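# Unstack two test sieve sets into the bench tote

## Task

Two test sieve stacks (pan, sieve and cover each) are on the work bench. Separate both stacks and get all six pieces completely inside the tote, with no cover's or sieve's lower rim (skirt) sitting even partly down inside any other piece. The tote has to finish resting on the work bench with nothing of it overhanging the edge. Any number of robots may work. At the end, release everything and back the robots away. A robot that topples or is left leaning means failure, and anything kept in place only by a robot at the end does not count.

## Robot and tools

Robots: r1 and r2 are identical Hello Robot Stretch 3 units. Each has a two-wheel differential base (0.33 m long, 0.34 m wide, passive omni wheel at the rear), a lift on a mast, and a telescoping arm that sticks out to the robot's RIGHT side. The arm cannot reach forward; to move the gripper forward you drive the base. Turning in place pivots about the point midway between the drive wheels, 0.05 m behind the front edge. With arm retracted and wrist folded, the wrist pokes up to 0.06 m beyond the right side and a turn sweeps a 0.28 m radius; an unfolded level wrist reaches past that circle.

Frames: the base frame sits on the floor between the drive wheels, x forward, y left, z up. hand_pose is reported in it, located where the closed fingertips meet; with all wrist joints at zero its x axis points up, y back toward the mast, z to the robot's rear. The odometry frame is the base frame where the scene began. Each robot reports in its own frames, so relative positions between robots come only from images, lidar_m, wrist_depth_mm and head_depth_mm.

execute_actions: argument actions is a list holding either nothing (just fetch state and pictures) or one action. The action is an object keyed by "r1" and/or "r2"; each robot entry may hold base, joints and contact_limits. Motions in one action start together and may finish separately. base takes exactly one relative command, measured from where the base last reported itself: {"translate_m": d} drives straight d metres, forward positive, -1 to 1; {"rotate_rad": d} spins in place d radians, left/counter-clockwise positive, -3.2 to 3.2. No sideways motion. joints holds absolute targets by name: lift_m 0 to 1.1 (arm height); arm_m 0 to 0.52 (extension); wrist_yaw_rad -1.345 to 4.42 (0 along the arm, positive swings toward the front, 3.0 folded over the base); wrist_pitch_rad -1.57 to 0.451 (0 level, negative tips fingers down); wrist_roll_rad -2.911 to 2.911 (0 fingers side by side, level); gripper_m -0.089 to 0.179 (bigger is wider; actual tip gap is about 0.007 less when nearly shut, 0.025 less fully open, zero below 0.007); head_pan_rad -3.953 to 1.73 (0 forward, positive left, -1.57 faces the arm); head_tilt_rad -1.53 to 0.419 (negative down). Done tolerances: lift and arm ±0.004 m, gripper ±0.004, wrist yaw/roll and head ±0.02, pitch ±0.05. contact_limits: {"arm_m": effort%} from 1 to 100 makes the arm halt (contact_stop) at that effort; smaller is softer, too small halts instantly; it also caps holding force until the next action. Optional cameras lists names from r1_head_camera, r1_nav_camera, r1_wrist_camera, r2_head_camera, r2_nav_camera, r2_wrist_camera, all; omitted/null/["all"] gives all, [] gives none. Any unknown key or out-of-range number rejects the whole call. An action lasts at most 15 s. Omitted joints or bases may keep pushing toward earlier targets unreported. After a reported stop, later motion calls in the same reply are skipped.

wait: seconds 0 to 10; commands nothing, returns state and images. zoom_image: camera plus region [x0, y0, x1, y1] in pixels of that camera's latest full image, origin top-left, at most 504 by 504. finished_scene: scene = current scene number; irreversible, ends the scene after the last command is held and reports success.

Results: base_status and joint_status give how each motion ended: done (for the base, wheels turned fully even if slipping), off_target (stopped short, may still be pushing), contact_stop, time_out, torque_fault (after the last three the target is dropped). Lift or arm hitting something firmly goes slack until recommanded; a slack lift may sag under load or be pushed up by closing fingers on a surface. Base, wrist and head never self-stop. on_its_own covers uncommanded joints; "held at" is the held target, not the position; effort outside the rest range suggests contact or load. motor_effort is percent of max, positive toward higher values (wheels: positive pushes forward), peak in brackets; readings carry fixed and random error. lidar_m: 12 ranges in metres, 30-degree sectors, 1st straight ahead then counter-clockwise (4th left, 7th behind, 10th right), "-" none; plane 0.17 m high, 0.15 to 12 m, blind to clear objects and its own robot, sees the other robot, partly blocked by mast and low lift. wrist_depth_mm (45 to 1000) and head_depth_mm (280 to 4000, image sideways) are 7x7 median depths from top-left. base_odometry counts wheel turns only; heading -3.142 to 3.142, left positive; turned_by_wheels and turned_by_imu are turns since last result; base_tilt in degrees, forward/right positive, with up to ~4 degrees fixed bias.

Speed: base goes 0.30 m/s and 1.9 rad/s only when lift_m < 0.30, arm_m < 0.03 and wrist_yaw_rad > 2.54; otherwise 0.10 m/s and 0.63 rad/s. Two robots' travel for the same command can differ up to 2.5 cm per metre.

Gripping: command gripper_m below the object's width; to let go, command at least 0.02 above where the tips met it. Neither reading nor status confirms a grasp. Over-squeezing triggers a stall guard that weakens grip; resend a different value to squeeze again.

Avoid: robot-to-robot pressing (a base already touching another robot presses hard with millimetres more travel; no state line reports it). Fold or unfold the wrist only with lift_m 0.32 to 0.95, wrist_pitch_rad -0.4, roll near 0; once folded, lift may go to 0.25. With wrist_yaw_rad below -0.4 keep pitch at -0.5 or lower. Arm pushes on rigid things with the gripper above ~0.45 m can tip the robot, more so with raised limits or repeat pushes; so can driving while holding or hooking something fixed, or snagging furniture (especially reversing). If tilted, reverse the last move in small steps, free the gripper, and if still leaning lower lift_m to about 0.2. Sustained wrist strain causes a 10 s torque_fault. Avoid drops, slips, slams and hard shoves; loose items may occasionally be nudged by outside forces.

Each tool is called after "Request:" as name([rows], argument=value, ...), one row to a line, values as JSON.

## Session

Request:
execute_actions(actions=[], cameras=["r1_nav_camera","r2_nav_camera"])

Scene clock: 0.00 s.
r1.base_odometry: x=+0.000 y=+0.000 heading=+0.000 (m, m, rad; r1's odometry frame)
r1.turned_by_wheels: +0.000 (rad since the last result)
r1.turned_by_imu: +0.000 (rad since the last result)
r1.base_tilt: forward=-0.1 right=+1.4 (deg)
r1.lidar_m: 1.79 2.41 1.22 0.98 0.98 1.06 1.64 3.62 3.95 3.81 1.06 1.81
r1.head_depth_mm: 2043 3172 - - - 1679 1953 / 2024 3100 - - - 3111 2141 / 2008 3081 - - - 3133 2152 / 1994 3068 - - - 3142 2178 / 1970 2970 - - - 3200 2198 / 1962 2923 - - - 3225 2202 / 1943 2945 - - - 3267 2228
r1.base_status: not commanded
r1.joint_positions: lift_m=+0.498 arm_m=+0.001 wrist_yaw_rad=+2.917 wrist_pitch_rad=-0.361 wrist_roll_rad=+0.008 gripper_m=+0.037 head_pan_rad=+0.000 head_tilt_rad=+0.007
r1.joint_status: not commanded
r1.motor_effort: left_wheel=-1 right_wheel=+1 lift_m=+35 arm_m=+0 wrist_yaw_rad=+1 wrist_pitch_rad=+8 wrist_roll_rad=+0 gripper_m=+0 head_pan_rad=+0 head_tilt_rad=+3 (%)
r1.hand_pose: x=+0.0302 y=+0.0792 z=+0.5238 quat_wxyz=(+0.205, +0.708, +0.048, +0.674) (m; r1's base frame)
r1.wrist_depth_mm: - 835 957 - - - - / - 909 - - - - - / 789 - - - - - - / 844 - - - - - - / 879 - 962 900 877 882 861 / 792 763 - 763 721 743 747 / 698 692 683 665 666 649 652
r2.base_odometry: x=+0.000 y=+0.000 heading=+0.000 (m, m, rad; r2's odometry frame)
r2.turned_by_wheels: +0.000 (rad since the last result)
r2.turned_by_imu: +0.000 (rad since the last result)
r2.base_tilt: forward=-0.6 right=-1.5 (deg)
r2.lidar_m: 1.09 1.01 1.02 1.28 2.70 3.22 4.07 3.75 1.14 1.32 5.62 1.66
r2.head_depth_mm: 1536 1541 1555 1572 1585 1588 1602 / 1392 1406 1411 1421 1435 1440 1457 / 1279 1295 1294 1300 1305 1320 1329 / 1182 1188 1192 1199 1208 1215 1220 / 1095 1100 1111 1112 1117 1128 1132 / 1020 1029 1034 1040 1046 1045 1054 / 960 965 971 973 976 985 985
r2.base_status: not commanded
r2.joint_positions: lift_m=+0.547 arm_m=-0.002 wrist_yaw_rad=+2.872 wrist_pitch_rad=-0.490 wrist_roll_rad=-0.006 gripper_m=+0.037 head_pan_rad=+0.017 head_tilt_rad=-0.002
r2.joint_status: not commanded
r2.motor_effort: left_wheel=+0 right_wheel=+0 lift_m=+18 arm_m=+0 wrist_yaw_rad=+1 wrist_pitch_rad=+7 wrist_roll_rad=+0 gripper_m=+0 head_pan_rad=-1 head_tilt_rad=+1 (%)
r2.hand_pose: x=+0.0359 y=+0.0643 z=+0.5440 quat_wxyz=(+0.262, +0.700, +0.079, +0.659) (m; r2's base frame)
r2.wrist_depth_mm: - - - - - 877 765 / - - - - - 941 814 / - - - - - - 878 / 966 - - - - - 941 / 840 - 885 872 889 890 903 / 739 729 - 764 768 779 783 / 653 656 675 661 670 683 690
pictures: r1_nav_camera (sideways: a quarter turn counterclockwise sets it upright), r2_nav_camera (sideways: a quarter turn counterclockwise sets it upright)
Images, in order (width x height): r1_nav_camera 672x504, r2_nav_camera 672x504.

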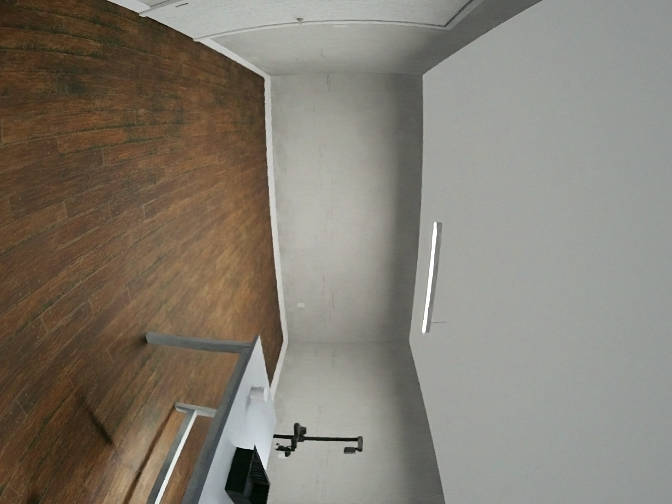

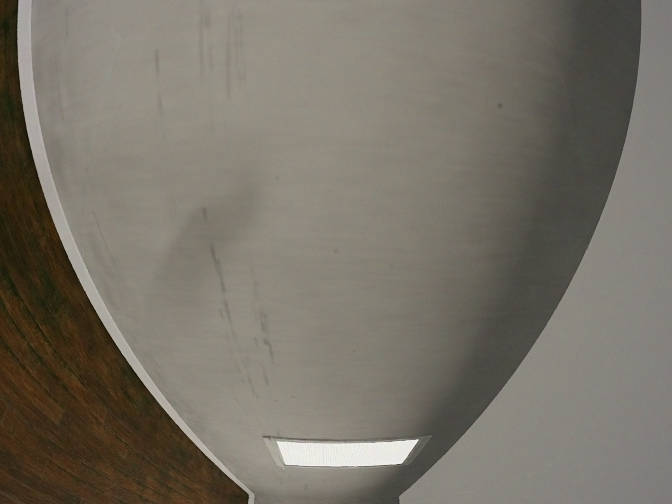

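Request:
execute_actions([
  {"r1":{"base":{"rotate_rad":-0.12},"joints":{"lift_m":0.28,"wrist_pitch_rad":-0.4,"head_pan_rad":-0.7,"head_tilt_rad":-0.7}},"r2":{"base":{"rotate_rad":-1.29},"joints":{"lift_m":0.28,"wrist_pitch_rad":-0.4,"head_pan_rad":-0.7,"head_tilt_rad":-0.7}}},
], cameras=[])

Request:
execute_actions([
  {"r1":{"base":{"translate_m":0.7}},"r2":{"base":{"translate_m":1.0}}},
], cameras=["r1_nav_camera","r2_nav_camera"])

Request:
execute_actions([
  {"r1":{"base":{"translate_m":0.76}},"r2":{"base":{"translate_m":0.84}}},
], cameras=[])

Request:
execute_actions([
  {"r1":{"base":{"rotate_rad":0.47},"joints":{"lift_m":0.94,"head_pan_rad":-1.5,"head_tilt_rad":-0.8}},"r2":{"base":{"rotate_rad":0.37},"joints":{"lift_m":0.94,"head_pan_rad":-1.5,"head_tilt_rad":-0.8}}},
], cameras=[])

Request:
execute_actions([
  {"r1":{"joints":{"wrist_yaw_rad":0,"gripper_m":0.13}},"r2":{"joints":{"wrist_yaw_rad":0,"gripper_m":0.13}}},
], cameras=["r1_nav_camera","r2_nav_camera"])

Request:
execute_actions([
  {"r1":{"joints":{"lift_m":1.03,"wrist_pitch_rad":-1.0,"arm_m":0.15}},"r2":{"joints":{"lift_m":1.03,"wrist_pitch_rad":-1.0,"arm_m":0.15}}},
], cameras=["r1_wrist_camera","r2_wrist_camera"])

Scene clock: 11.73 s.
r1.base_odometry: x=+0.000 y=+0.000 heading=-0.120 (m, m, rad; r1's odometry frame)
r1.turned_by_wheels: -0.120 (rad since the last result)
r1.turned_by_imu: -0.121 (rad since the last result)
r1.base_tilt: forward=+0.1 right=+1.3 (deg)
r1.lidar_m: 1.79 3.42 1.35 1.00 0.99 1.02 1.43 3.62 3.79 3.91 1.05 1.78
r1.head_depth_mm: 3149 1359 1114 1774 1526 1332 1161 / 3259 1376 1146 1899 1567 1328 1165 / 3357 1391 2017 1922 1580 1346 1170 / 3434 1382 2180 1941 1584 1353 1180 / 3585 1312 2226 1955 1609 1353 1188 / 3686 1371 2350 1967 1623 1372 1187 / 3884 1484 2431 1957 1632 1373 1193
r1.base_status: done
r1.joint_positions: lift_m=+0.281 arm_m=+0.001 wrist_yaw_rad=+2.917 wrist_pitch_rad=-0.416 wrist_roll_rad=+0.008 gripper_m=+0.037 head_pan_rad=-0.693 head_tilt_rad=-0.691
r1.joint_status: all done
r1.motor_effort: left_wheel=+4(10) right_wheel=-3(7) lift_m=+18(28) arm_m=+0(0) wrist_yaw_rad=+1(0) wrist_pitch_rad=+7(9) wrist_roll_rad=+0(0) gripper_m=+0(0) head_pan_rad=-4(32) head_tilt_rad=-3(37) (%)
r1.hand_pose: x=+0.0287 y=+0.0728 z=+0.2936 quat_wxyz=(+0.223, +0.706, +0.067, +0.668) (m; r1's base frame)
r1.wrist_depth_mm: - 858 - - - - - / - 910 - - - - - / 763 863 841 828 814 810 790 / 695 - 676 670 655 646 647 / 587 - 588 562 550 551 545 / 491 493 - 488 464 476 469 / 448 - - - 416 421 413
r2.base_odometry: x=+0.000 y=+0.000 heading=-1.290 (m, m, rad; r2's odometry frame)
r2.turned_by_wheels: -1.290 (rad since the last result)
r2.turned_by_imu: -1.285 (rad since the last result)
r2.base_tilt: forward=-0.5 right=-1.4 (deg)
r2.lidar_m: 1.78 2.49 1.25 1.02 1.01 1.11 1.73 3.20 3.53 3.81 1.16 1.14
r2.head_depth_mm: 3254 3490 2697 2056 1668 1405 1209 / 3400 1629 2451 2034 1668 1397 1201 / 3602 1563 1251 1918 1636 1395 1203 / 3868 1554 2340 2034 1602 1385 1204 / 3917 1534 2428 2036 1649 1386 1194 / - 1475 2538 1946 1647 1376 1194 / - 1519 2587 1948 1634 1377 1186
r2.base_status: done
r2.joint_positions: lift_m=+0.281 arm_m=-0.002 wrist_yaw_rad=+2.872 wrist_pitch_rad=-0.420 wrist_roll_rad=-0.006 gripper_m=+0.037 head_pan_rad=-0.693 head_tilt_rad=-0.691
r2.joint_status: all done
r2.motor_effort: left_wheel=+5(11) right_wheel=-5(9) lift_m=+8(14) arm_m=+0(0) wrist_yaw_rad=+0(1) wrist_pitch_rad=+9(10) wrist_roll_rad=+0(0) gripper_m=+0(0) head_pan_rad=-4(43) head_tilt_rad=-3(25) (%)
r2.hand_pose: x=+0.0384 y=+0.0735 z=+0.2929 quat_wxyz=(+0.239, +0.703, +0.054, +0.668) (m; r2's base frame)
r2.wrist_depth_mm: - 896 - - - - - / - 962 - - - - - / - 831 836 872 880 897 921 / 624 669 667 685 695 705 725 / 543 - 573 562 576 585 599 / 469 - - 479 486 498 502 / - - - 422 428 432 429
pictures: none
No camera images: the call's "cameras" was empty. Leave "cameras" out to get every camera's image.

Scene clock: 16.73 s.
r1.base_odometry: x=+0.695 y=-0.084 heading=-0.120 (m, m, rad; r1's odometry frame)
r1.turned_by_wheels: +0.000 (rad since the last result)
r1.turned_by_imu: +0.003 (rad since the last result)
r1.base_tilt: forward=+0.1 right=+1.2 (deg)
r1.lidar_m: 1.10 4.51 1.77 1.34 1.32 1.37 1.92 4.24 4.42 0.92 1.38 1.14
r1.head_depth_mm: 2859 1202 920 861 1562 1332 1161 / 2934 1232 930 907 1571 1336 1168 / 3072 1380 974 1769 1574 1342 1183 / 3228 1406 1022 1817 1585 1352 1178 / 3309 1428 1028 1898 1601 1353 1186 / 3482 3341 1035 1966 1601 1365 1183 / 3645 3531 1096 1808 1547 1381 1186
r1.base_status: done
r1.joint_positions: lift_m=+0.281 arm_m=+0.001 wrist_yaw_rad=+2.917 wrist_pitch_rad=-0.416 wrist_roll_rad=+0.008 gripper_m=+0.037 head_pan_rad=-0.693 head_tilt_rad=-0.692
r1.joint_status: not commanded
r1.motor_effort: left_wheel=+4(16) right_wheel=-2(6) lift_m=+18(18) arm_m=+0(0) wrist_yaw_rad=+1(0) wrist_pitch_rad=+8(8) wrist_roll_rad=+0(0) gripper_m=+0(0) head_pan_rad=-3(2) head_tilt_rad=-5(5) (%)
r1.hand_pose: x=+0.0287 y=+0.0728 z=+0.2936 quat_wxyz=(+0.223, +0.706, +0.067, +0.668) (m; r1's base frame)
r1.wrist_depth_mm: - - - - - - - / - - - - - - - / 875 845 843 830 819 816 789 / 696 - 671 672 670 652 642 / 590 - 587 562 552 547 534 / 498 494 - 481 458 471 472 / 443 - - - 418 415 415
r2.base_odometry: x=+0.277 y=-0.961 heading=-1.290 (m, m, rad; r2's odometry frame)
r2.turned_by_wheels: +0.000 (rad since the last result)
r2.turned_by_imu: +0.002 (rad since the last result)
r2.base_tilt: forward=-0.6 right=-1.5 (deg)
r2.lidar_m: 1.16 3.38 1.69 1.38 1.37 1.50 2.35 4.13 4.25 0.69 0.68 0.75
r2.head_depth_mm: 2941 3102 1089 837 1581 1400 1163 / 3120 3333 1078 859 1664 1394 1202 / 3249 3491 978 894 1661 1334 1200 / 3441 1542 1078 957 1655 1331 1200 / 3643 1530 1076 1897 1652 1383 1197 / 3875 3760 1065 1953 1564 1379 1193 / - 3739 1113 1945 1554 1378 1185
r2.base_status: done
r2.joint_positions: lift_m=+0.281 arm_m=-0.002 wrist_yaw_rad=+2.872 wrist_pitch_rad=-0.419 wrist_roll_rad=-0.006 gripper_m=+0.037 head_pan_rad=-0.693 head_tilt_rad=-0.692
r2.joint_status: not commanded
r2.motor_effort: left_wheel=+4(19) right_wheel=-5(8) lift_m=+9(9) arm_m=+0(0) wrist_yaw_rad=+0(1) wrist_pitch_rad=+10(10) wrist_roll_rad=+0(0) gripper_m=-1(1) head_pan_rad=-5(3) head_tilt_rad=-3(3) (%)
r2.hand_pose: x=+0.0385 y=+0.0735 z=+0.2930 quat_wxyz=(+0.239, +0.703, +0.054, +0.668) (m; r2's base frame)
r2.wrist_depth_mm: - - - - - - - / - - - - - - - / - 844 849 858 880 901 943 / 628 661 671 685 696 702 724 / 543 - 576 569 581 582 593 / 463 - - 476 491 497 500 / - - - 423 423 433 434
pictures: r1_nav_camera (sideways: a quarter turn counterclockwise sets it upright), r2_nav_camera (sideways: a quarter turn counterclockwise sets it upright)
Images, in order (width x height): r1_nav_camera 672x504, r2_nav_camera 672x504.

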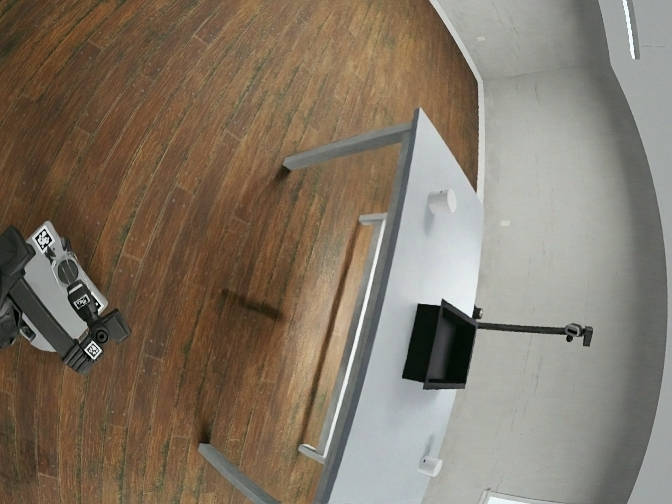

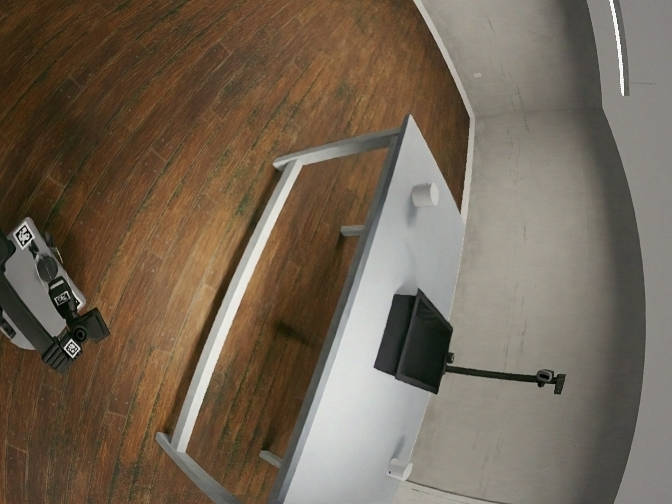

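Scene clock: 21.23 s.
r1.base_odometry: x=+1.450 y=-0.174 heading=-0.120 (m, m, rad; r1's odometry frame)
r1.turned_by_wheels: +0.000 (rad since the last result)
r1.turned_by_imu: +0.003 (rad since the last result)
r1.base_tilt: forward=+0.0 right=+1.2 (deg)
r1.lidar_m: 3.95 3.83 2.28 1.71 1.69 1.74 2.45 1.28 1.28 1.05 1.02 0.40
r1.head_depth_mm: 2614 2836 985 780 643 570 1159 / 2685 2915 1000 786 647 588 1159 / 2806 3025 2453 791 649 877 1147 / 2870 3117 2447 1921 658 768 1134 / 2959 3244 2505 1964 1603 1361 1182 / 3149 3270 2516 1958 1630 1371 1192 / 3245 3535 2582 1980 1613 1374 1191
r1.base_status: done
r1.joint_positions: lift_m=+0.281 arm_m=+0.001 wrist_yaw_rad=+2.917 wrist_pitch_rad=-0.417 wrist_roll_rad=+0.008 gripper_m=+0.037 head_pan_rad=-0.693 head_tilt_rad=-0.692
r1.joint_status: not commanded
r1.motor_effort: left_wheel=+3(15) right_wheel=-2(5) lift_m=+19(18) arm_m=+1(0) wrist_yaw_rad=+1(1) wrist_pitch_rad=+8(8) wrist_roll_rad=+0(0) gripper_m=+0(0) head_pan_rad=-2(2) head_tilt_rad=-6(4) (%)
r1.hand_pose: x=+0.0287 y=+0.0728 z=+0.2935 quat_wxyz=(+0.223, +0.706, +0.067, +0.668) (m; r1's base frame)
r1.wrist_depth_mm: - - - - - - - / - - - - - - - / 863 868 839 818 836 789 789 / 714 - 683 669 649 644 643 / 585 - 591 561 559 552 541 / 497 495 - 484 456 473 465 / 445 - - - 425 418 412
r2.base_odometry: x=+0.511 y=-1.768 heading=-1.290 (m, m, rad; r2's odometry frame)
r2.turned_by_wheels: +0.000 (rad since the last result)
r2.turned_by_imu: +0.002 (rad since the last result)
r2.base_tilt: forward=-0.6 right=-1.3 (deg)
r2.lidar_m: 3.90 3.87 2.07 1.68 1.67 1.83 2.87 0.93 0.47 0.38 0.38 0.41
r2.head_depth_mm: 2693 2939 1100 838 679 570 1158 / 2822 3096 2677 836 678 569 1201 / 2999 3302 2677 2043 675 607 1197 / 3156 3404 2666 2051 692 719 992 / 3338 3543 2657 2021 1653 1381 1198 / 3564 3730 2618 2019 1638 1382 1188 / 3788 3714 2609 2001 1635 1380 1184
r2.base_status: done
r2.joint_positions: lift_m=+0.281 arm_m=-0.002 wrist_yaw_rad=+2.872 wrist_pitch_rad=-0.419 wrist_roll_rad=-0.006 gripper_m=+0.037 head_pan_rad=-0.693 head_tilt_rad=-0.692
r2.joint_status: not commanded
r2.motor_effort: left_wheel=+4(17) right_wheel=-4(8) lift_m=+8(8) arm_m=+0(0) wrist_yaw_rad=+1(1) wrist_pitch_rad=+10(9) wrist_roll_rad=+0(0) gripper_m=-1(1) head_pan_rad=-4(4) head_tilt_rad=-3(3) (%)
r2.hand_pose: x=+0.0385 y=+0.0735 z=+0.2930 quat_wxyz=(+0.239, +0.703, +0.054, +0.668) (m; r2's base frame)
r2.wrist_depth_mm: - - - - - - - / - - - - - - - / - 832 849 875 888 901 928 / 625 669 666 686 691 703 731 / 546 - 579 567 577 581 598 / 468 - - 480 489 496 501 / - - - 424 423 428 436
pictures: none
No camera images: the call's "cameras" was empty. Leave "cameras" out to get every camera's image.

Scene clock: 28.07 s.
r1.base_odometry: x=+1.450 y=-0.174 heading=+0.350 (m, m, rad; r1's odometry frame)
r1.turned_by_wheels: +0.470 (rad since the last result)
r1.turned_by_imu: +0.463 (rad since the last result)
r1.base_tilt: forward=-0.1 right=+1.2 (deg)
r1.lidar_m: 3.84 2.42 1.71 1.66 1.71 2.30 4.90 1.27 1.06 1.02 0.40 4.03
r1.head_depth_mm: 2703 1069 845 714 - 1237 1134 / 2693 2634 856 641 - - - / 2707 2668 859 697 - - - / 2754 2715 870 738 - 1268 1158 / 2760 2700 883 722 634 965 1124 / 2745 2752 2148 745 630 1298 1145 / 2744 2802 2181 1783 1505 1313 1156
r1.base_status: done
r1.joint_positions: lift_m=+0.939 arm_m=+0.001 wrist_yaw_rad=+2.917 wrist_pitch_rad=-0.417 wrist_roll_rad=+0.008 gripper_m=+0.037 head_pan_rad=-1.493 head_tilt_rad=-0.791
r1.joint_status: all done
r1.motor_effort: left_wheel=-5(14) right_wheel=+4(10) lift_m=+49(54) arm_m=+0(0) wrist_yaw_rad=+1(0) wrist_pitch_rad=+8(8) wrist_roll_rad=+0(0) gripper_m=+0(0) head_pan_rad=-3(32) head_tilt_rad=-4(14) (%)
r1.hand_pose: x=+0.0287 y=+0.0727 z=+0.9523 quat_wxyz=(+0.224, +0.706, +0.067, +0.668) (m; r1's base frame)
r1.wrist_depth_mm: - - - - - - - / - - - - - - - / - - - - - - - / - - - - - - - / - - - - - - - / - - - - - - - / - - - - - - -
r2.base_odometry: x=+0.511 y=-1.768 heading=-0.920 (m, m, rad; r2's odometry frame)
r2.turned_by_wheels: +0.370 (rad since the last result)
r2.turned_by_imu: +0.365 (rad since the last result)
r2.base_tilt: forward=-0.4 right=-1.7 (deg)
r2.lidar_m: 3.88 2.36 1.73 1.67 1.73 2.38 4.92 0.54 0.40 0.38 0.39 4.05
r2.head_depth_mm: 2682 2871 920 762 - 1273 1126 / 2715 2942 913 740 - - 1116 / 2739 2949 911 652 - - - / 2766 2930 907 755 - 1265 1053 / 2807 2921 904 733 - 1279 1111 / 2837 2921 2225 732 628 850 1138 / 2844 2893 2199 1805 660 1306 1146
r2.base_status: done
r2.joint_positions: lift_m=+0.939 arm_m=-0.002 wrist_yaw_rad=+2.872 wrist_pitch_rad=-0.419 wrist_roll_rad=-0.006 gripper_m=+0.037 head_pan_rad=-1.493 head_tilt_rad=-0.791
r2.joint_status: all done
r2.motor_effort: left_wheel=-5(15) right_wheel=+5(11) lift_m=+27(27) arm_m=+0(0) wrist_yaw_rad=+1(0) wrist_pitch_rad=+9(10) wrist_roll_rad=+0(0) gripper_m=+0(0) head_pan_rad=-4(45) head_tilt_rad=-4(13) (%)
r2.hand_pose: x=+0.0385 y=+0.0736 z=+0.9519 quat_wxyz=(+0.239, +0.703, +0.054, +0.668) (m; r2's base frame)
r2.wrist_depth_mm: - - - - - - - / - - - - - - - / - - - - - - - / - - - - - - - / - - - - - - - / - - - - - - - / - - - - - - -
pictures: none
No camera images: the call's "cameras" was empty. Leave "cameras" out to get every camera's image.

Scene clock: 30.53 s.
r1.base_odometry: x=+1.450 y=-0.174 heading=+0.350 (m, m, rad; r1's odometry frame)
r1.turned_by_wheels: +0.000 (rad since the last result)
r1.turned_by_imu: +0.000 (rad since the last result)
r1.base_tilt: forward=-0.1 right=+1.3 (deg)
r1.lidar_m: 3.84 2.42 1.70 1.66 1.72 2.30 4.91 1.28 1.06 1.02 0.40 4.00
r1.head_depth_mm: 2671 1076 847 737 - - 1101 / 2720 2651 855 - - - 1103 / 2724 2682 861 - 633 1285 1135 / 2747 2687 870 714 619 1293 1140 / 2762 2737 881 721 625 967 1128 / 2764 2752 2172 746 630 1307 1146 / 2735 2795 2170 1780 1514 1302 1158
r1.base_status: not commanded
r1.joint_positions: lift_m=+0.939 arm_m=+0.001 wrist_yaw_rad=+0.002 wrist_pitch_rad=-0.417 wrist_roll_rad=+0.008 gripper_m=+0.130 head_pan_rad=-1.493 head_tilt_rad=-0.791
r1.joint_status: all done
r1.motor_effort: left_wheel=-5(5) right_wheel=+4(4) lift_m=+51(49) arm_m=+0(0) wrist_yaw_rad=-1(1) wrist_pitch_rad=+8(8) wrist_roll_rad=+0(0) gripper_m=+0(82) head_pan_rad=-2(3) head_tilt_rad=-5(4) (%)
r1.hand_pose: x=-0.0210 y=-0.3707 z=+0.9523 quat_wxyz=(+0.689, +0.147, -0.694, -0.147) (m; r1's base frame)
r1.wrist_depth_mm: - - - - - - - / - - - 836 813 684 665 / - - 648 630 620 599 492 / - - 518 499 505 494 460 / - - 427 397 402 426 412 / - - 364 353 358 - 358 / - 323 318 318 315 312 310
r2.base_odometry: x=+0.511 y=-1.768 heading=-0.920 (m, m, rad; r2's odometry frame)
r2.turned_by_wheels: +0.000 (rad since the last result)
r2.turned_by_imu: +0.000 (rad since the last result)
r2.base_tilt: forward=-0.6 right=-1.5 (deg)
r2.lidar_m: 3.89 2.36 1.73 1.67 1.74 2.38 4.92 0.54 0.40 0.38 0.40 4.04
r2.head_depth_mm: 2668 2861 918 774 - - - / 2685 2894 914 794 - - 1119 / 2715 2928 910 - - - 1115 / 2784 2907 907 755 618 1315 1120 / 2820 2922 906 733 617 1314 1110 / 2833 2885 2231 732 616 851 1129 / 2872 2881 2215 1812 658 1309 1155
r2.base_status: not commanded
r2.joint_positions: lift_m=+0.939 arm_m=-0.002 wrist_yaw_rad=+0.004 wrist_pitch_rad=-0.419 wrist_roll_rad=-0.006 gripper_m=+0.130 head_pan_rad=-1.493 head_tilt_rad=-0.791
r2.joint_status: all done
r2.motor_effort: left_wheel=-5(5) right_wheel=+5(5) lift_m=+27(27) arm_m=+0(0) wrist_yaw_rad=-2(3) wrist_pitch_rad=+9(9) wrist_roll_rad=+0(0) gripper_m=-1(85) head_pan_rad=-4(4) head_tilt_rad=-4(3) (%)
r2.hand_pose: x=-0.0207 y=-0.3669 z=+0.9519 quat_wxyz=(+0.694, +0.149, -0.689, -0.146) (m; r2's base frame)
r2.wrist_depth_mm: - - - - - - - / - - - 880 - 854 713 / - - 636 643 656 611 653 / - - 501 511 519 531 460 / - 441 422 341 428 455 422 / - - 357 354 363 383 374 / 319 308 313 314 318 320 326
pictures: r1_nav_camera (sideways: a quarter turn counterclockwise sets it upright), r2_nav_camera (sideways: a quarter turn counterclockwise sets it upright)
Images, in order (width x height): r1_nav_camera 672x504, r2_nav_camera 672x504.

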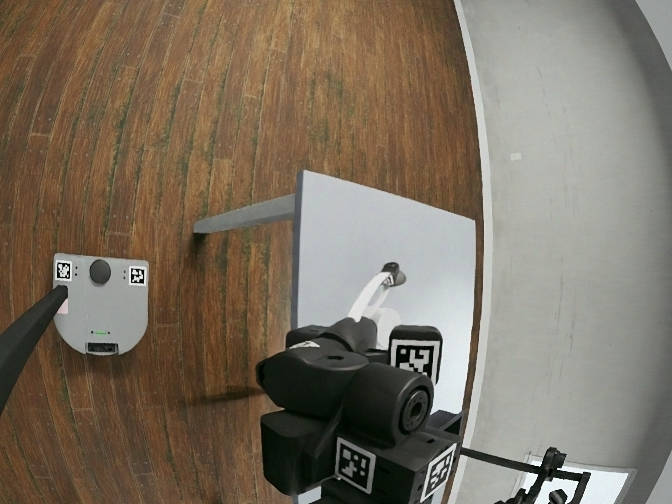

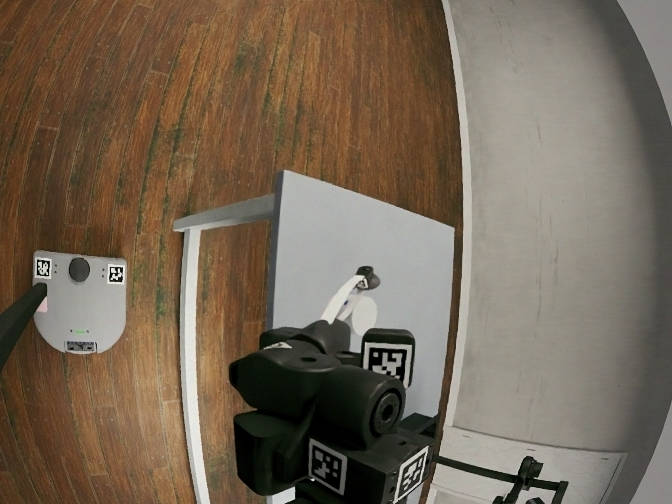

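Scene clock: 32.90 s.
r1.base_odometry: x=+1.450 y=-0.174 heading=+0.350 (m, m, rad; r1's odometry frame)
r1.turned_by_wheels: +0.000 (rad since the last result)
r1.turned_by_imu: +0.000 (rad since the last result)
r1.base_tilt: forward=+0.1 right=+1.1 (deg)
r1.lidar_m: 3.83 2.41 1.70 1.66 1.71 2.30 4.90 1.28 1.07 1.02 0.40 4.03
r1.head_depth_mm: - - 817 686 610 1265 1122 / - - - 654 613 1268 1121 / 2687 2767 893 684 617 1275 1135 / 2745 2672 876 697 623 1288 1137 / 2750 2737 877 723 625 964 1123 / 2783 2763 2168 747 629 1305 1147 / 2753 2794 2178 1779 1507 1304 1156
r1.base_status: not commanded
r1.joint_positions: lift_m=+1.029 arm_m=+0.150 wrist_yaw_rad=+0.001 wrist_pitch_rad=-1.006 wrist_roll_rad=+0.008 gripper_m=+0.130 head_pan_rad=-1.493 head_tilt_rad=-0.791
r1.joint_status: all done
r1.motor_effort: left_wheel=-5(5) right_wheel=+4(4) lift_m=+50(51) arm_m=+5(7) wrist_yaw_rad=+0(2) wrist_pitch_rad=+3(1) wrist_roll_rad=+0(0) gripper_m=+0(0) head_pan_rad=-3(4) head_tilt_rad=-5(4) (%)
r1.hand_pose: x=-0.0215 y=-0.4114 z=+0.9388 quat_wxyz=(+0.617, +0.340, -0.622, -0.342) (m; r1's base frame)
r1.wrist_depth_mm: - 422 423 422 427 425 420 / - 397 398 398 399 393 393 / - 378 380 306 371 374 373 / - 356 356 349 350 354 354 / - 342 338 338 334 341 334 / - - 320 325 322 - 322 / - 308 309 310 313 313 963
r2.base_odometry: x=+0.511 y=-1.768 heading=-0.920 (m, m, rad; r2's odometry frame)
r2.turned_by_wheels: +0.000 (rad since the last result)
r2.turned_by_imu: +0.000 (rad since the last result)
r2.base_tilt: forward=-0.5 right=-1.5 (deg)
r2.lidar_m: 3.88 2.36 1.73 1.67 1.73 2.38 4.89 0.54 0.39 0.38 0.39 4.03
r2.head_depth_mm: - - 887 732 622 1279 1122 / - - - 702 620 1292 1113 / 2758 2950 - 639 620 1293 1115 / 2783 2924 909 715 619 1312 1113 / 2816 2926 903 733 617 1316 1113 / 2818 2929 2238 733 615 850 1134 / 2826 2887 2223 1800 658 1310 1143
r2.base_status: not commanded
r2.joint_positions: lift_m=+1.029 arm_m=+0.150 wrist_yaw_rad=+0.002 wrist_pitch_rad=-1.005 wrist_roll_rad=-0.006 gripper_m=+0.130 head_pan_rad=-1.493 head_tilt_rad=-0.791
r2.joint_status: all done
r2.motor_effort: left_wheel=-5(6) right_wheel=+5(5) lift_m=+27(28) arm_m=+3(4) wrist_yaw_rad=-1(2) wrist_pitch_rad=+2(7) wrist_roll_rad=+0(0) gripper_m=+0(1) head_pan_rad=-4(4) head_tilt_rad=-3(3) (%)
r2.hand_pose: x=-0.0214 y=-0.4117 z=+0.9389 quat_wxyz=(+0.622, +0.342, -0.617, -0.339) (m; r2's base frame)
r2.wrist_depth_mm: - 423 425 430 435 442 437 / - 394 401 403 412 414 416 / - 373 379 301 388 389 393 / - 355 361 303 365 371 373 / - 336 339 342 345 352 356 / 673 - 323 327 329 337 336 / - 311 313 317 320 323 328
pictures: r1_wrist_camera, r2_wrist_camera
Images, in order (width x height): r1_wrist_camera 644x364, r2_wrist_camera 644x364.

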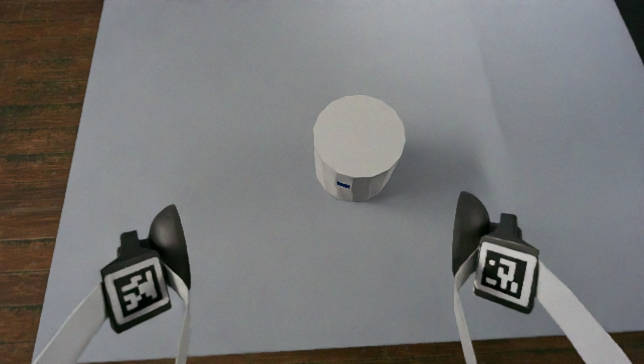

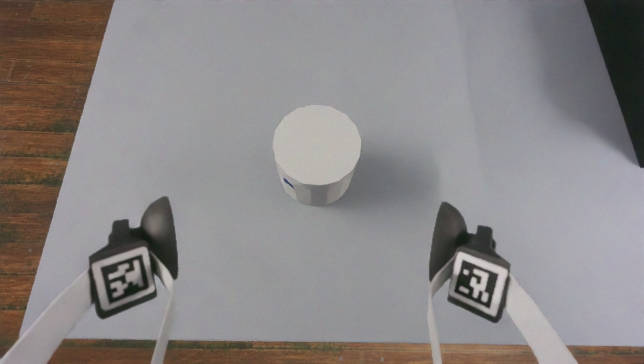

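Request:
execute_actions([
  {"r1":{"base":{"translate_m":-0.033},"joints":{"lift_m":0.918,"arm_m":0.268}},"r2":{"base":{"translate_m":-0.01},"joints":{"lift_m":0.918,"arm_m":0.26}}},
], cameras=["r1_wrist_camera","r2_wrist_camera"])

Request:
execute_actions([
  {"r1":{"joints":{"gripper_m":0.025}},"r2":{"joints":{"gripper_m":0.035}}},
], cameras=[])

Request:
execute_actions([
  {"r1":{"joints":{"lift_m":0.96}},"r2":{"joints":{"lift_m":0.96}}},
], cameras=["r1_head_camera","r2_head_camera"])

Request:
execute_actions([
  {"r1":{"base":{"translate_m":-0.5},"joints":{"lift_m":1.03,"arm_m":0.3}},"r2":{"base":{"translate_m":-0.5},"joints":{"lift_m":1.03,"arm_m":0.3}}},
], cameras=["r1_wrist_camera","r2_wrist_camera"])

Scene clock: 41.47 s.
r1.base_odometry: x=+1.419 y=-0.185 heading=+0.350 (m, m, rad; r1's odometry frame)
r1.turned_by_wheels: +0.000 (rad since the last result)
r1.turned_by_imu: -0.001 (rad since the last result)
r1.base_tilt: forward=+0.0 right=+1.3 (deg)
r1.lidar_m: 3.86 2.42 1.71 1.66 1.71 2.30 4.85 1.25 1.07 1.02 0.42 4.05
r1.head_depth_mm: 2666 - 795 699 609 1263 1126 / 2705 - - 672 612 1277 1133 / 2733 2705 881 660 618 1282 1131 / 2724 2655 873 709 621 1295 1144 / 2729 2740 881 723 623 1245 1124 / 2759 2760 1997 728 630 1260 1150 / 2745 2819 2185 1778 1417 1302 1156
r1.base_status: done
r1.joint_positions: lift_m=+0.919 arm_m=+0.268 wrist_yaw_rad=+0.001 wrist_pitch_rad=-1.007 wrist_roll_rad=+0.008 gripper_m=+0.130 head_pan_rad=-1.493 head_tilt_rad=-0.791
r1.joint_status: all done
r1.motor_effort: left_wheel=-6(11) right_wheel=+4(7) lift_m=+18(38) arm_m=+5(6) wrist_yaw_rad=+0(0) wrist_pitch_rad=+3(3) wrist_roll_rad=+0(0) gripper_m=+0(0) head_pan_rad=-2(2) head_tilt_rad=-3(4) (%)
r1.hand_pose: x=-0.0215 y=-0.5291 z=+0.8278 quat_wxyz=(+0.617, +0.340, -0.622, -0.343) (m; r1's base frame)
r1.wrist_depth_mm: 288 286 287 287 285 285 284 / 270 270 269 270 267 269 267 / 255 254 253 253 253 253 254 / 241 241 241 165 240 240 239 / 231 232 227 157 224 230 228 / 219 - 212 150 152 - 217 / 211 209 208 144 205 208 207
r2.base_odometry: x=+0.505 y=-1.760 heading=-0.920 (m, m, rad; r2's odometry frame)
r2.turned_by_wheels: +0.000 (rad since the last result)
r2.turned_by_imu: +0.000 (rad since the last result)
r2.base_tilt: forward=-0.3 right=-1.4 (deg)
r2.lidar_m: 3.89 2.37 1.73 1.67 1.73 2.37 4.90 0.54 0.40 0.38 0.39 4.03
r2.head_depth_mm: 2683 - - 744 624 1273 1120 / 2720 - - 720 620 1291 1120 / 2764 2942 - 635 620 1292 1116 / 2762 2962 907 717 619 1318 1111 / 2788 2914 902 734 617 1313 1115 / 2829 2878 2165 730 615 857 1133 / 2849 2890 2211 1798 628 1305 1148
r2.base_status: done
r2.joint_positions: lift_m=+0.919 arm_m=+0.260 wrist_yaw_rad=+0.002 wrist_pitch_rad=-1.005 wrist_roll_rad=-0.006 gripper_m=+0.130 head_pan_rad=-1.493 head_tilt_rad=-0.791
r2.joint_status: all done
r2.motor_effort: left_wheel=-5(12) right_wheel=+4(8) lift_m=+8(23) arm_m=+3(3) wrist_yaw_rad=-1(1) wrist_pitch_rad=+3(3) wrist_roll_rad=+0(0) gripper_m=-1(1) head_pan_rad=-4(4) head_tilt_rad=-3(3) (%)
r2.hand_pose: x=-0.0214 y=-0.5215 z=+0.8281 quat_wxyz=(+0.622, +0.342, -0.617, -0.339) (m; r2's base frame)
r2.wrist_depth_mm: 277 279 285 287 291 297 300 / 261 264 268 269 276 277 283 / 247 250 252 256 260 262 265 / 235 237 239 240 245 248 249 / 223 227 157 156 232 236 238 / 214 - 149 148 219 226 225 / 201 205 204 145 211 212 215
pictures: r1_wrist_camera, r2_wrist_camera
Images, in order (width x height): r1_wrist_camera 644x364, r2_wrist_camera 644x364.

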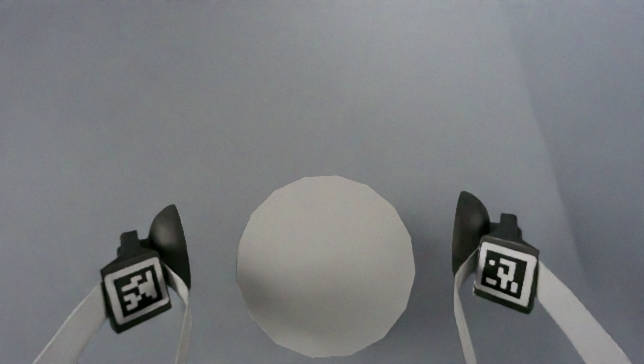

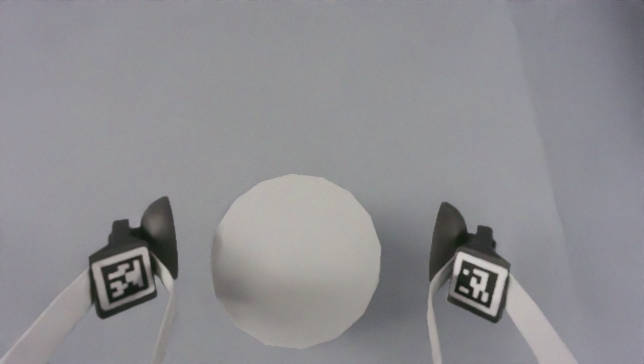

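Scene clock: 43.00 s.
r1.base_odometry: x=+1.419 y=-0.185 heading=+0.350 (m, m, rad; r1's odometry frame)
r1.turned_by_wheels: +0.000 (rad since the last result)
r1.turned_by_imu: +0.000 (rad since the last result)
r1.base_tilt: forward=-0.2 right=+1.3 (deg)
r1.lidar_m: 3.86 2.42 1.71 1.66 1.71 2.30 4.87 1.25 1.07 1.02 0.42 4.07
r1.head_depth_mm: 2651 - 794 700 610 1260 1117 / 2697 - - 677 613 1275 1130 / 2749 2735 882 659 617 1280 1132 / 2717 2627 872 715 623 1297 1139 / 2740 2704 880 719 625 1241 1130 / 2786 2790 1965 728 630 1252 1146 / 2759 2818 2163 1791 1404 1317 1157
r1.base_status: not commanded
r1.joint_positions: lift_m=+0.919 arm_m=+0.268 wrist_yaw_rad=+0.000 wrist_pitch_rad=-1.007 wrist_roll_rad=+0.008 gripper_m=+0.026 head_pan_rad=-1.493 head_tilt_rad=-0.791
r1.joint_status: all done
r1.motor_effort: left_wheel=-7(6) right_wheel=+5(5) lift_m=+19(18) arm_m=+5(5) wrist_yaw_rad=+0(0) wrist_pitch_rad=+3(3) wrist_roll_rad=+0(0) gripper_m=-19(93) head_pan_rad=-3(3) head_tilt_rad=-5(4) (%)
r1.hand_pose: x=-0.0216 y=-0.5292 z=+0.8278 quat_wxyz=(+0.617, +0.340, -0.622, -0.343) (m; r1's base frame)
r1.wrist_depth_mm: 288 285 286 286 287 282 283 / 270 268 270 269 268 268 267 / 254 253 254 253 254 252 251 / 241 242 241 240 242 240 242 / 228 229 155 154 154 228 228 / 219 219 149 148 149 219 218 / 209 208 206 142 206 207 207
r2.base_odometry: x=+0.505 y=-1.760 heading=-0.920 (m, m, rad; r2's odometry frame)
r2.turned_by_wheels: +0.000 (rad since the last result)
r2.turned_by_imu: +0.000 (rad since the last result)
r2.base_tilt: forward=-0.5 right=-1.5 (deg)
r2.lidar_m: 3.89 2.36 1.73 1.67 1.73 2.37 4.91 0.54 0.39 0.38 0.39 4.05
r2.head_depth_mm: 2699 - - 743 622 1268 1121 / 2738 - - 722 621 1295 1118 / 2736 2933 - 633 619 1294 1116 / 2766 2933 907 733 616 1312 1120 / 2777 2934 903 733 617 1314 1112 / 2836 2896 2176 731 615 856 1135 / 2880 2884 2211 1808 628 1301 1154
r2.base_status: not commanded
r2.joint_positions: lift_m=+0.919 arm_m=+0.260 wrist_yaw_rad=+0.002 wrist_pitch_rad=-1.005 wrist_roll_rad=-0.006 gripper_m=+0.036 head_pan_rad=-1.493 head_tilt_rad=-0.791
r2.joint_status: all done
r2.motor_effort: left_wheel=-5(5) right_wheel=+4(5) lift_m=+8(8) arm_m=+3(3) wrist_yaw_rad=+0(2) wrist_pitch_rad=+3(3) wrist_roll_rad=+0(0) gripper_m=-22(100) head_pan_rad=-5(4) head_tilt_rad=-4(3) (%)
r2.hand_pose: x=-0.0214 y=-0.5215 z=+0.8281 quat_wxyz=(+0.622, +0.342, -0.617, -0.339) (m; r2's base frame)
r2.wrist_depth_mm: 277 280 284 288 292 295 300 / 261 264 266 272 275 279 283 / 247 249 252 255 259 260 266 / 235 237 240 240 245 247 250 / 223 225 153 154 234 233 238 / 213 216 147 148 216 224 225 / 203 204 204 143 209 213 215
pictures: none
No camera images: the call's "cameras" was empty. Leave "cameras" out to get every camera's image.

Scene clock: 44.20 s.
r1.base_odometry: x=+1.419 y=-0.185 heading=+0.350 (m, m, rad; r1's odometry frame)
r1.turned_by_wheels: +0.000 (rad since the last result)
r1.turned_by_imu: +0.000 (rad since the last result)
r1.base_tilt: forward=+0.0 right=+1.2 (deg)
r1.lidar_m: 3.86 2.42 1.71 1.66 1.71 2.31 4.85 1.25 1.07 1.02 0.42 4.07
r1.head_depth_mm: - - 833 700 608 1270 1118 / 2632 - 829 682 614 1274 1127 / 2708 2799 841 661 620 1281 1138 / 2738 2718 872 715 621 1288 1139 / 2732 2757 883 723 628 1247 1127 / 2779 2803 1970 729 630 1246 1145 / 2778 2768 2166 1787 1413 1310 1160
r1.base_status: not commanded
r1.joint_positions: lift_m=+0.959 arm_m=+0.268 wrist_yaw_rad=+0.000 wrist_pitch_rad=-1.009 wrist_roll_rad=+0.008 gripper_m=+0.026 head_pan_rad=-1.493 head_tilt_rad=-0.791
r1.joint_status: all done
r1.motor_effort: left_wheel=-5(6) right_wheel=+5(5) lift_m=+50(55) arm_m=+5(5) wrist_yaw_rad=+0(1) wrist_pitch_rad=+4(4) wrist_roll_rad=+0(0) gripper_m=-18(18) head_pan_rad=-4(2) head_tilt_rad=-5(4) (%)
r1.hand_pose: x=-0.0216 y=-0.5287 z=+0.8685 quat_wxyz=(+0.617, +0.340, -0.621, -0.343) (m; r1's base frame)
r1.wrist_depth_mm: 336 336 339 334 333 334 334 / 316 314 315 315 316 317 315 / 298 300 299 298 297 297 295 / 285 284 285 282 283 283 282 / 270 270 155 154 154 268 268 / 257 257 149 148 149 257 256 / 247 246 243 142 242 243 243
r2.base_odometry: x=+0.505 y=-1.760 heading=-0.920 (m, m, rad; r2's odometry frame)
r2.turned_by_wheels: +0.000 (rad since the last result)
r2.turned_by_imu: +0.000 (rad since the last result)
r2.base_tilt: forward=-0.5 right=-1.6 (deg)
r2.lidar_m: 3.89 2.36 1.73 1.67 1.73 2.37 4.92 0.54 0.39 0.38 0.39 4.04
r2.head_depth_mm: 2605 - 873 742 623 1276 1120 / 2639 - 884 720 621 1295 1122 / 2728 2936 - 629 619 1293 1117 / 2739 2965 908 735 618 1314 1117 / 2818 2901 903 734 617 1311 1111 / 2847 2902 2148 732 616 858 1127 / 2883 2895 2224 1799 628 1305 1144
r2.base_status: not commanded
r2.joint_positions: lift_m=+0.959 arm_m=+0.260 wrist_yaw_rad=+0.002 wrist_pitch_rad=-1.007 wrist_roll_rad=-0.006 gripper_m=+0.036 head_pan_rad=-1.493 head_tilt_rad=-0.791
r2.joint_status: all done
r2.motor_effort: left_wheel=-5(4) right_wheel=+4(4) lift_m=+27(28) arm_m=+3(3) wrist_yaw_rad=+0(1) wrist_pitch_rad=+3(4) wrist_roll_rad=+0(0) gripper_m=-20(21) head_pan_rad=-4(4) head_tilt_rad=-4(3) (%)
r2.hand_pose: x=-0.0214 y=-0.5211 z=+0.8686 quat_wxyz=(+0.622, +0.343, -0.617, -0.340) (m; r2's base frame)
r2.wrist_depth_mm: 334 330 334 341 342 348 352 / 311 310 315 319 323 326 331 / 291 294 298 302 305 309 312 / 276 279 282 285 289 291 296 / 263 265 153 155 275 277 278 / 251 255 147 147 254 263 265 / 240 241 241 143 249 251 253
pictures: r1_head_camera (sideways: a quarter turn clockwise sets it upright), r2_head_camera (sideways: a quarter turn clockwise sets it upright)
Images, in order (width x height): r1_head_camera 896x504, r2_head_camera 896x504.

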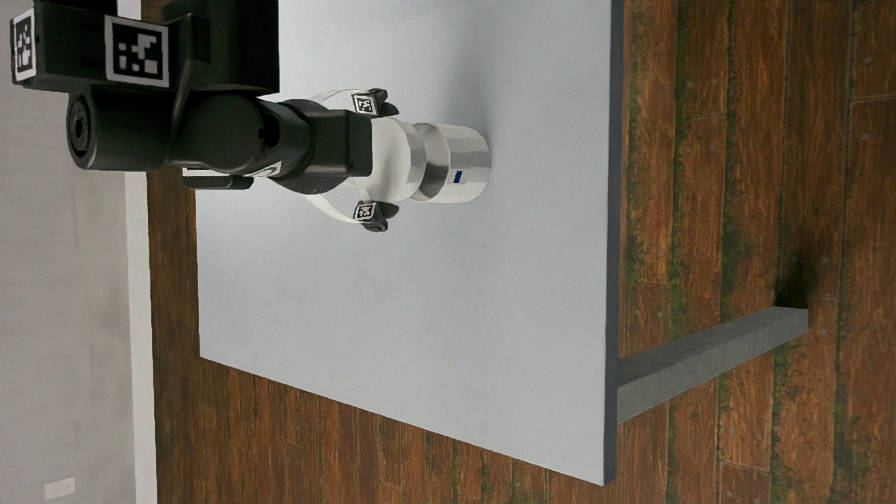

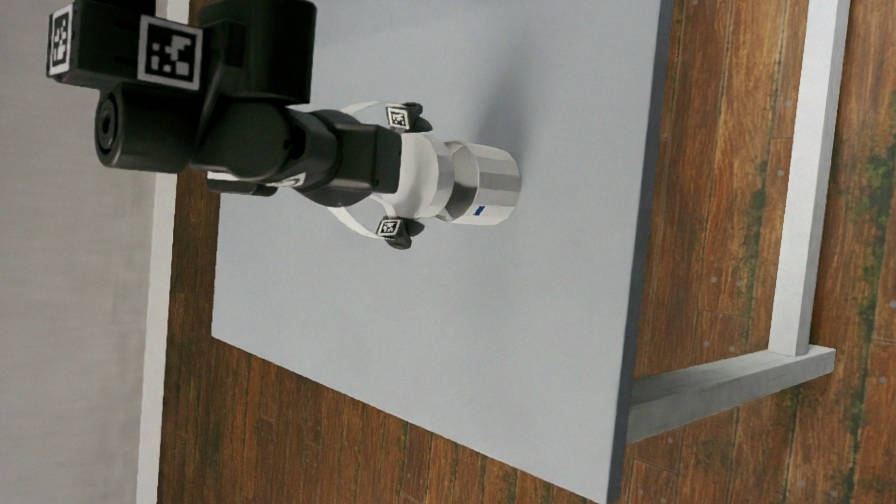

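Scene clock: 50.17 s.
r1.base_odometry: x=+0.949 y=-0.357 heading=+0.350 (m, m, rad; r1's odometry frame)
r1.turned_by_wheels: +0.000 (rad since the last result)
r1.turned_by_imu: -0.001 (rad since the last result)
r1.base_tilt: forward=+0.0 right=+1.2 (deg)
r1.lidar_m: 4.36 2.37 1.72 1.65 1.70 2.28 4.36 0.79 1.08 1.03 1.07 0.79
r1.head_depth_mm: - 1064 848 702 623 1266 1123 / - 1018 718 685 625 1265 1121 / 2669 930 659 692 630 1271 1126 / 2647 955 867 695 637 1279 1137 / 2786 2717 809 703 638 1288 1153 / 2757 2756 884 727 645 1294 1145 / 2798 2822 897 734 646 1308 1155
r1.base_status: done
r1.joint_positions: lift_m=+1.029 arm_m=+0.300 wrist_yaw_rad=+0.000 wrist_pitch_rad=-1.009 wrist_roll_rad=+0.008 gripper_m=+0.026 head_pan_rad=-1.493 head_tilt_rad=-0.791
r1.joint_status: all done
r1.motor_effort: left_wheel=-5(11) right_wheel=+4(6) lift_m=+50(50) arm_m=+5(5) wrist_yaw_rad=-1(0) wrist_pitch_rad=+4(4) wrist_roll_rad=+0(0) gripper_m=-18(18) head_pan_rad=-2(2) head_tilt_rad=-5(5) (%)
r1.hand_pose: x=-0.0216 y=-0.5606 z=+0.9384 quat_wxyz=(+0.617, +0.341, -0.621, -0.344) (m; r1's base frame)
r1.wrist_depth_mm: 421 352 418 422 411 416 421 / 399 341 395 390 362 395 394 / 379 308 375 371 339 373 374 / 358 284 354 353 301 354 355 / 339 270 155 154 154 336 336 / 325 239 148 148 149 321 322 / 308 305 308 141 303 306 308
r2.base_odometry: x=+0.202 y=-1.362 heading=-0.920 (m, m, rad; r2's odometry frame)
r2.turned_by_wheels: +0.000 (rad since the last result)
r2.turned_by_imu: +0.001 (rad since the last result)
r2.base_tilt: forward=-0.6 right=-1.5 (deg)
r2.lidar_m: 4.40 2.36 1.73 1.67 1.73 2.38 4.41 0.54 0.39 0.38 0.39 0.54
r2.head_depth_mm: - 2911 919 722 623 1271 1118 / - 2858 827 684 621 1290 1119 / 812 938 607 692 619 1294 1116 / 2787 2808 869 685 618 1318 1114 / 2828 2913 871 696 617 1313 1109 / 2839 2903 902 729 614 1309 1113 / 2844 2901 897 728 627 1304 1127
r2.base_status: done
r2.joint_positions: lift_m=+1.029 arm_m=+0.300 wrist_yaw_rad=+0.002 wrist_pitch_rad=-1.007 wrist_roll_rad=-0.006 gripper_m=+0.036 head_pan_rad=-1.493 head_tilt_rad=-0.791
r2.joint_status: all done
r2.motor_effort: left_wheel=-4(13) right_wheel=+5(6) lift_m=+27(27) arm_m=+3(0) wrist_yaw_rad=-2(0) wrist_pitch_rad=+4(4) wrist_roll_rad=+0(0) gripper_m=-21(21) head_pan_rad=-4(5) head_tilt_rad=-3(3) (%)
r2.hand_pose: x=-0.0214 y=-0.5610 z=+0.9386 quat_wxyz=(+0.622, +0.343, -0.617, -0.340) (m; r2's base frame)
r2.wrist_depth_mm: 415 406 414 427 386 443 443 / 387 323 392 399 380 410 418 / 370 322 369 378 330 391 396 / 348 294 353 354 328 370 371 / 330 252 154 154 260 347 352 / 318 236 148 147 236 332 336 / 304 302 301 143 309 318 320
pictures: r1_wrist_camera, r2_wrist_camera
Images, in order (width x height): r1_wrist_camera 644x364, r2_wrist_camera 644x364.

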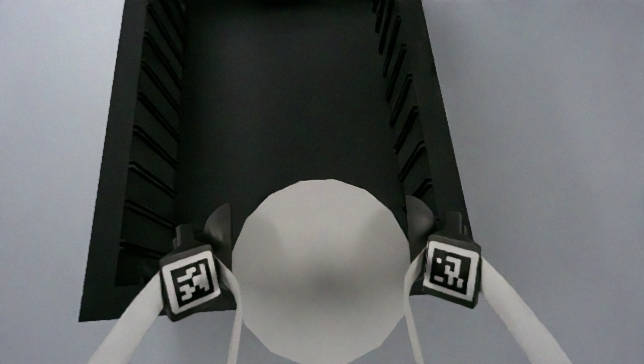

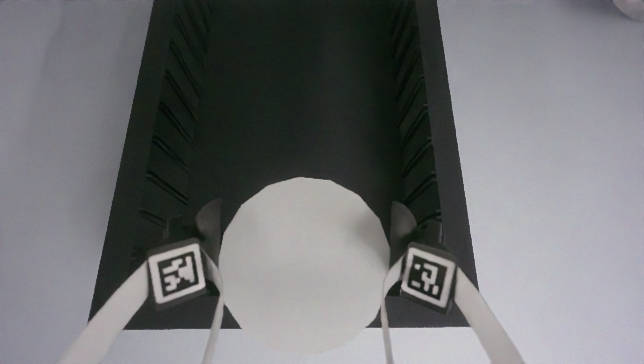

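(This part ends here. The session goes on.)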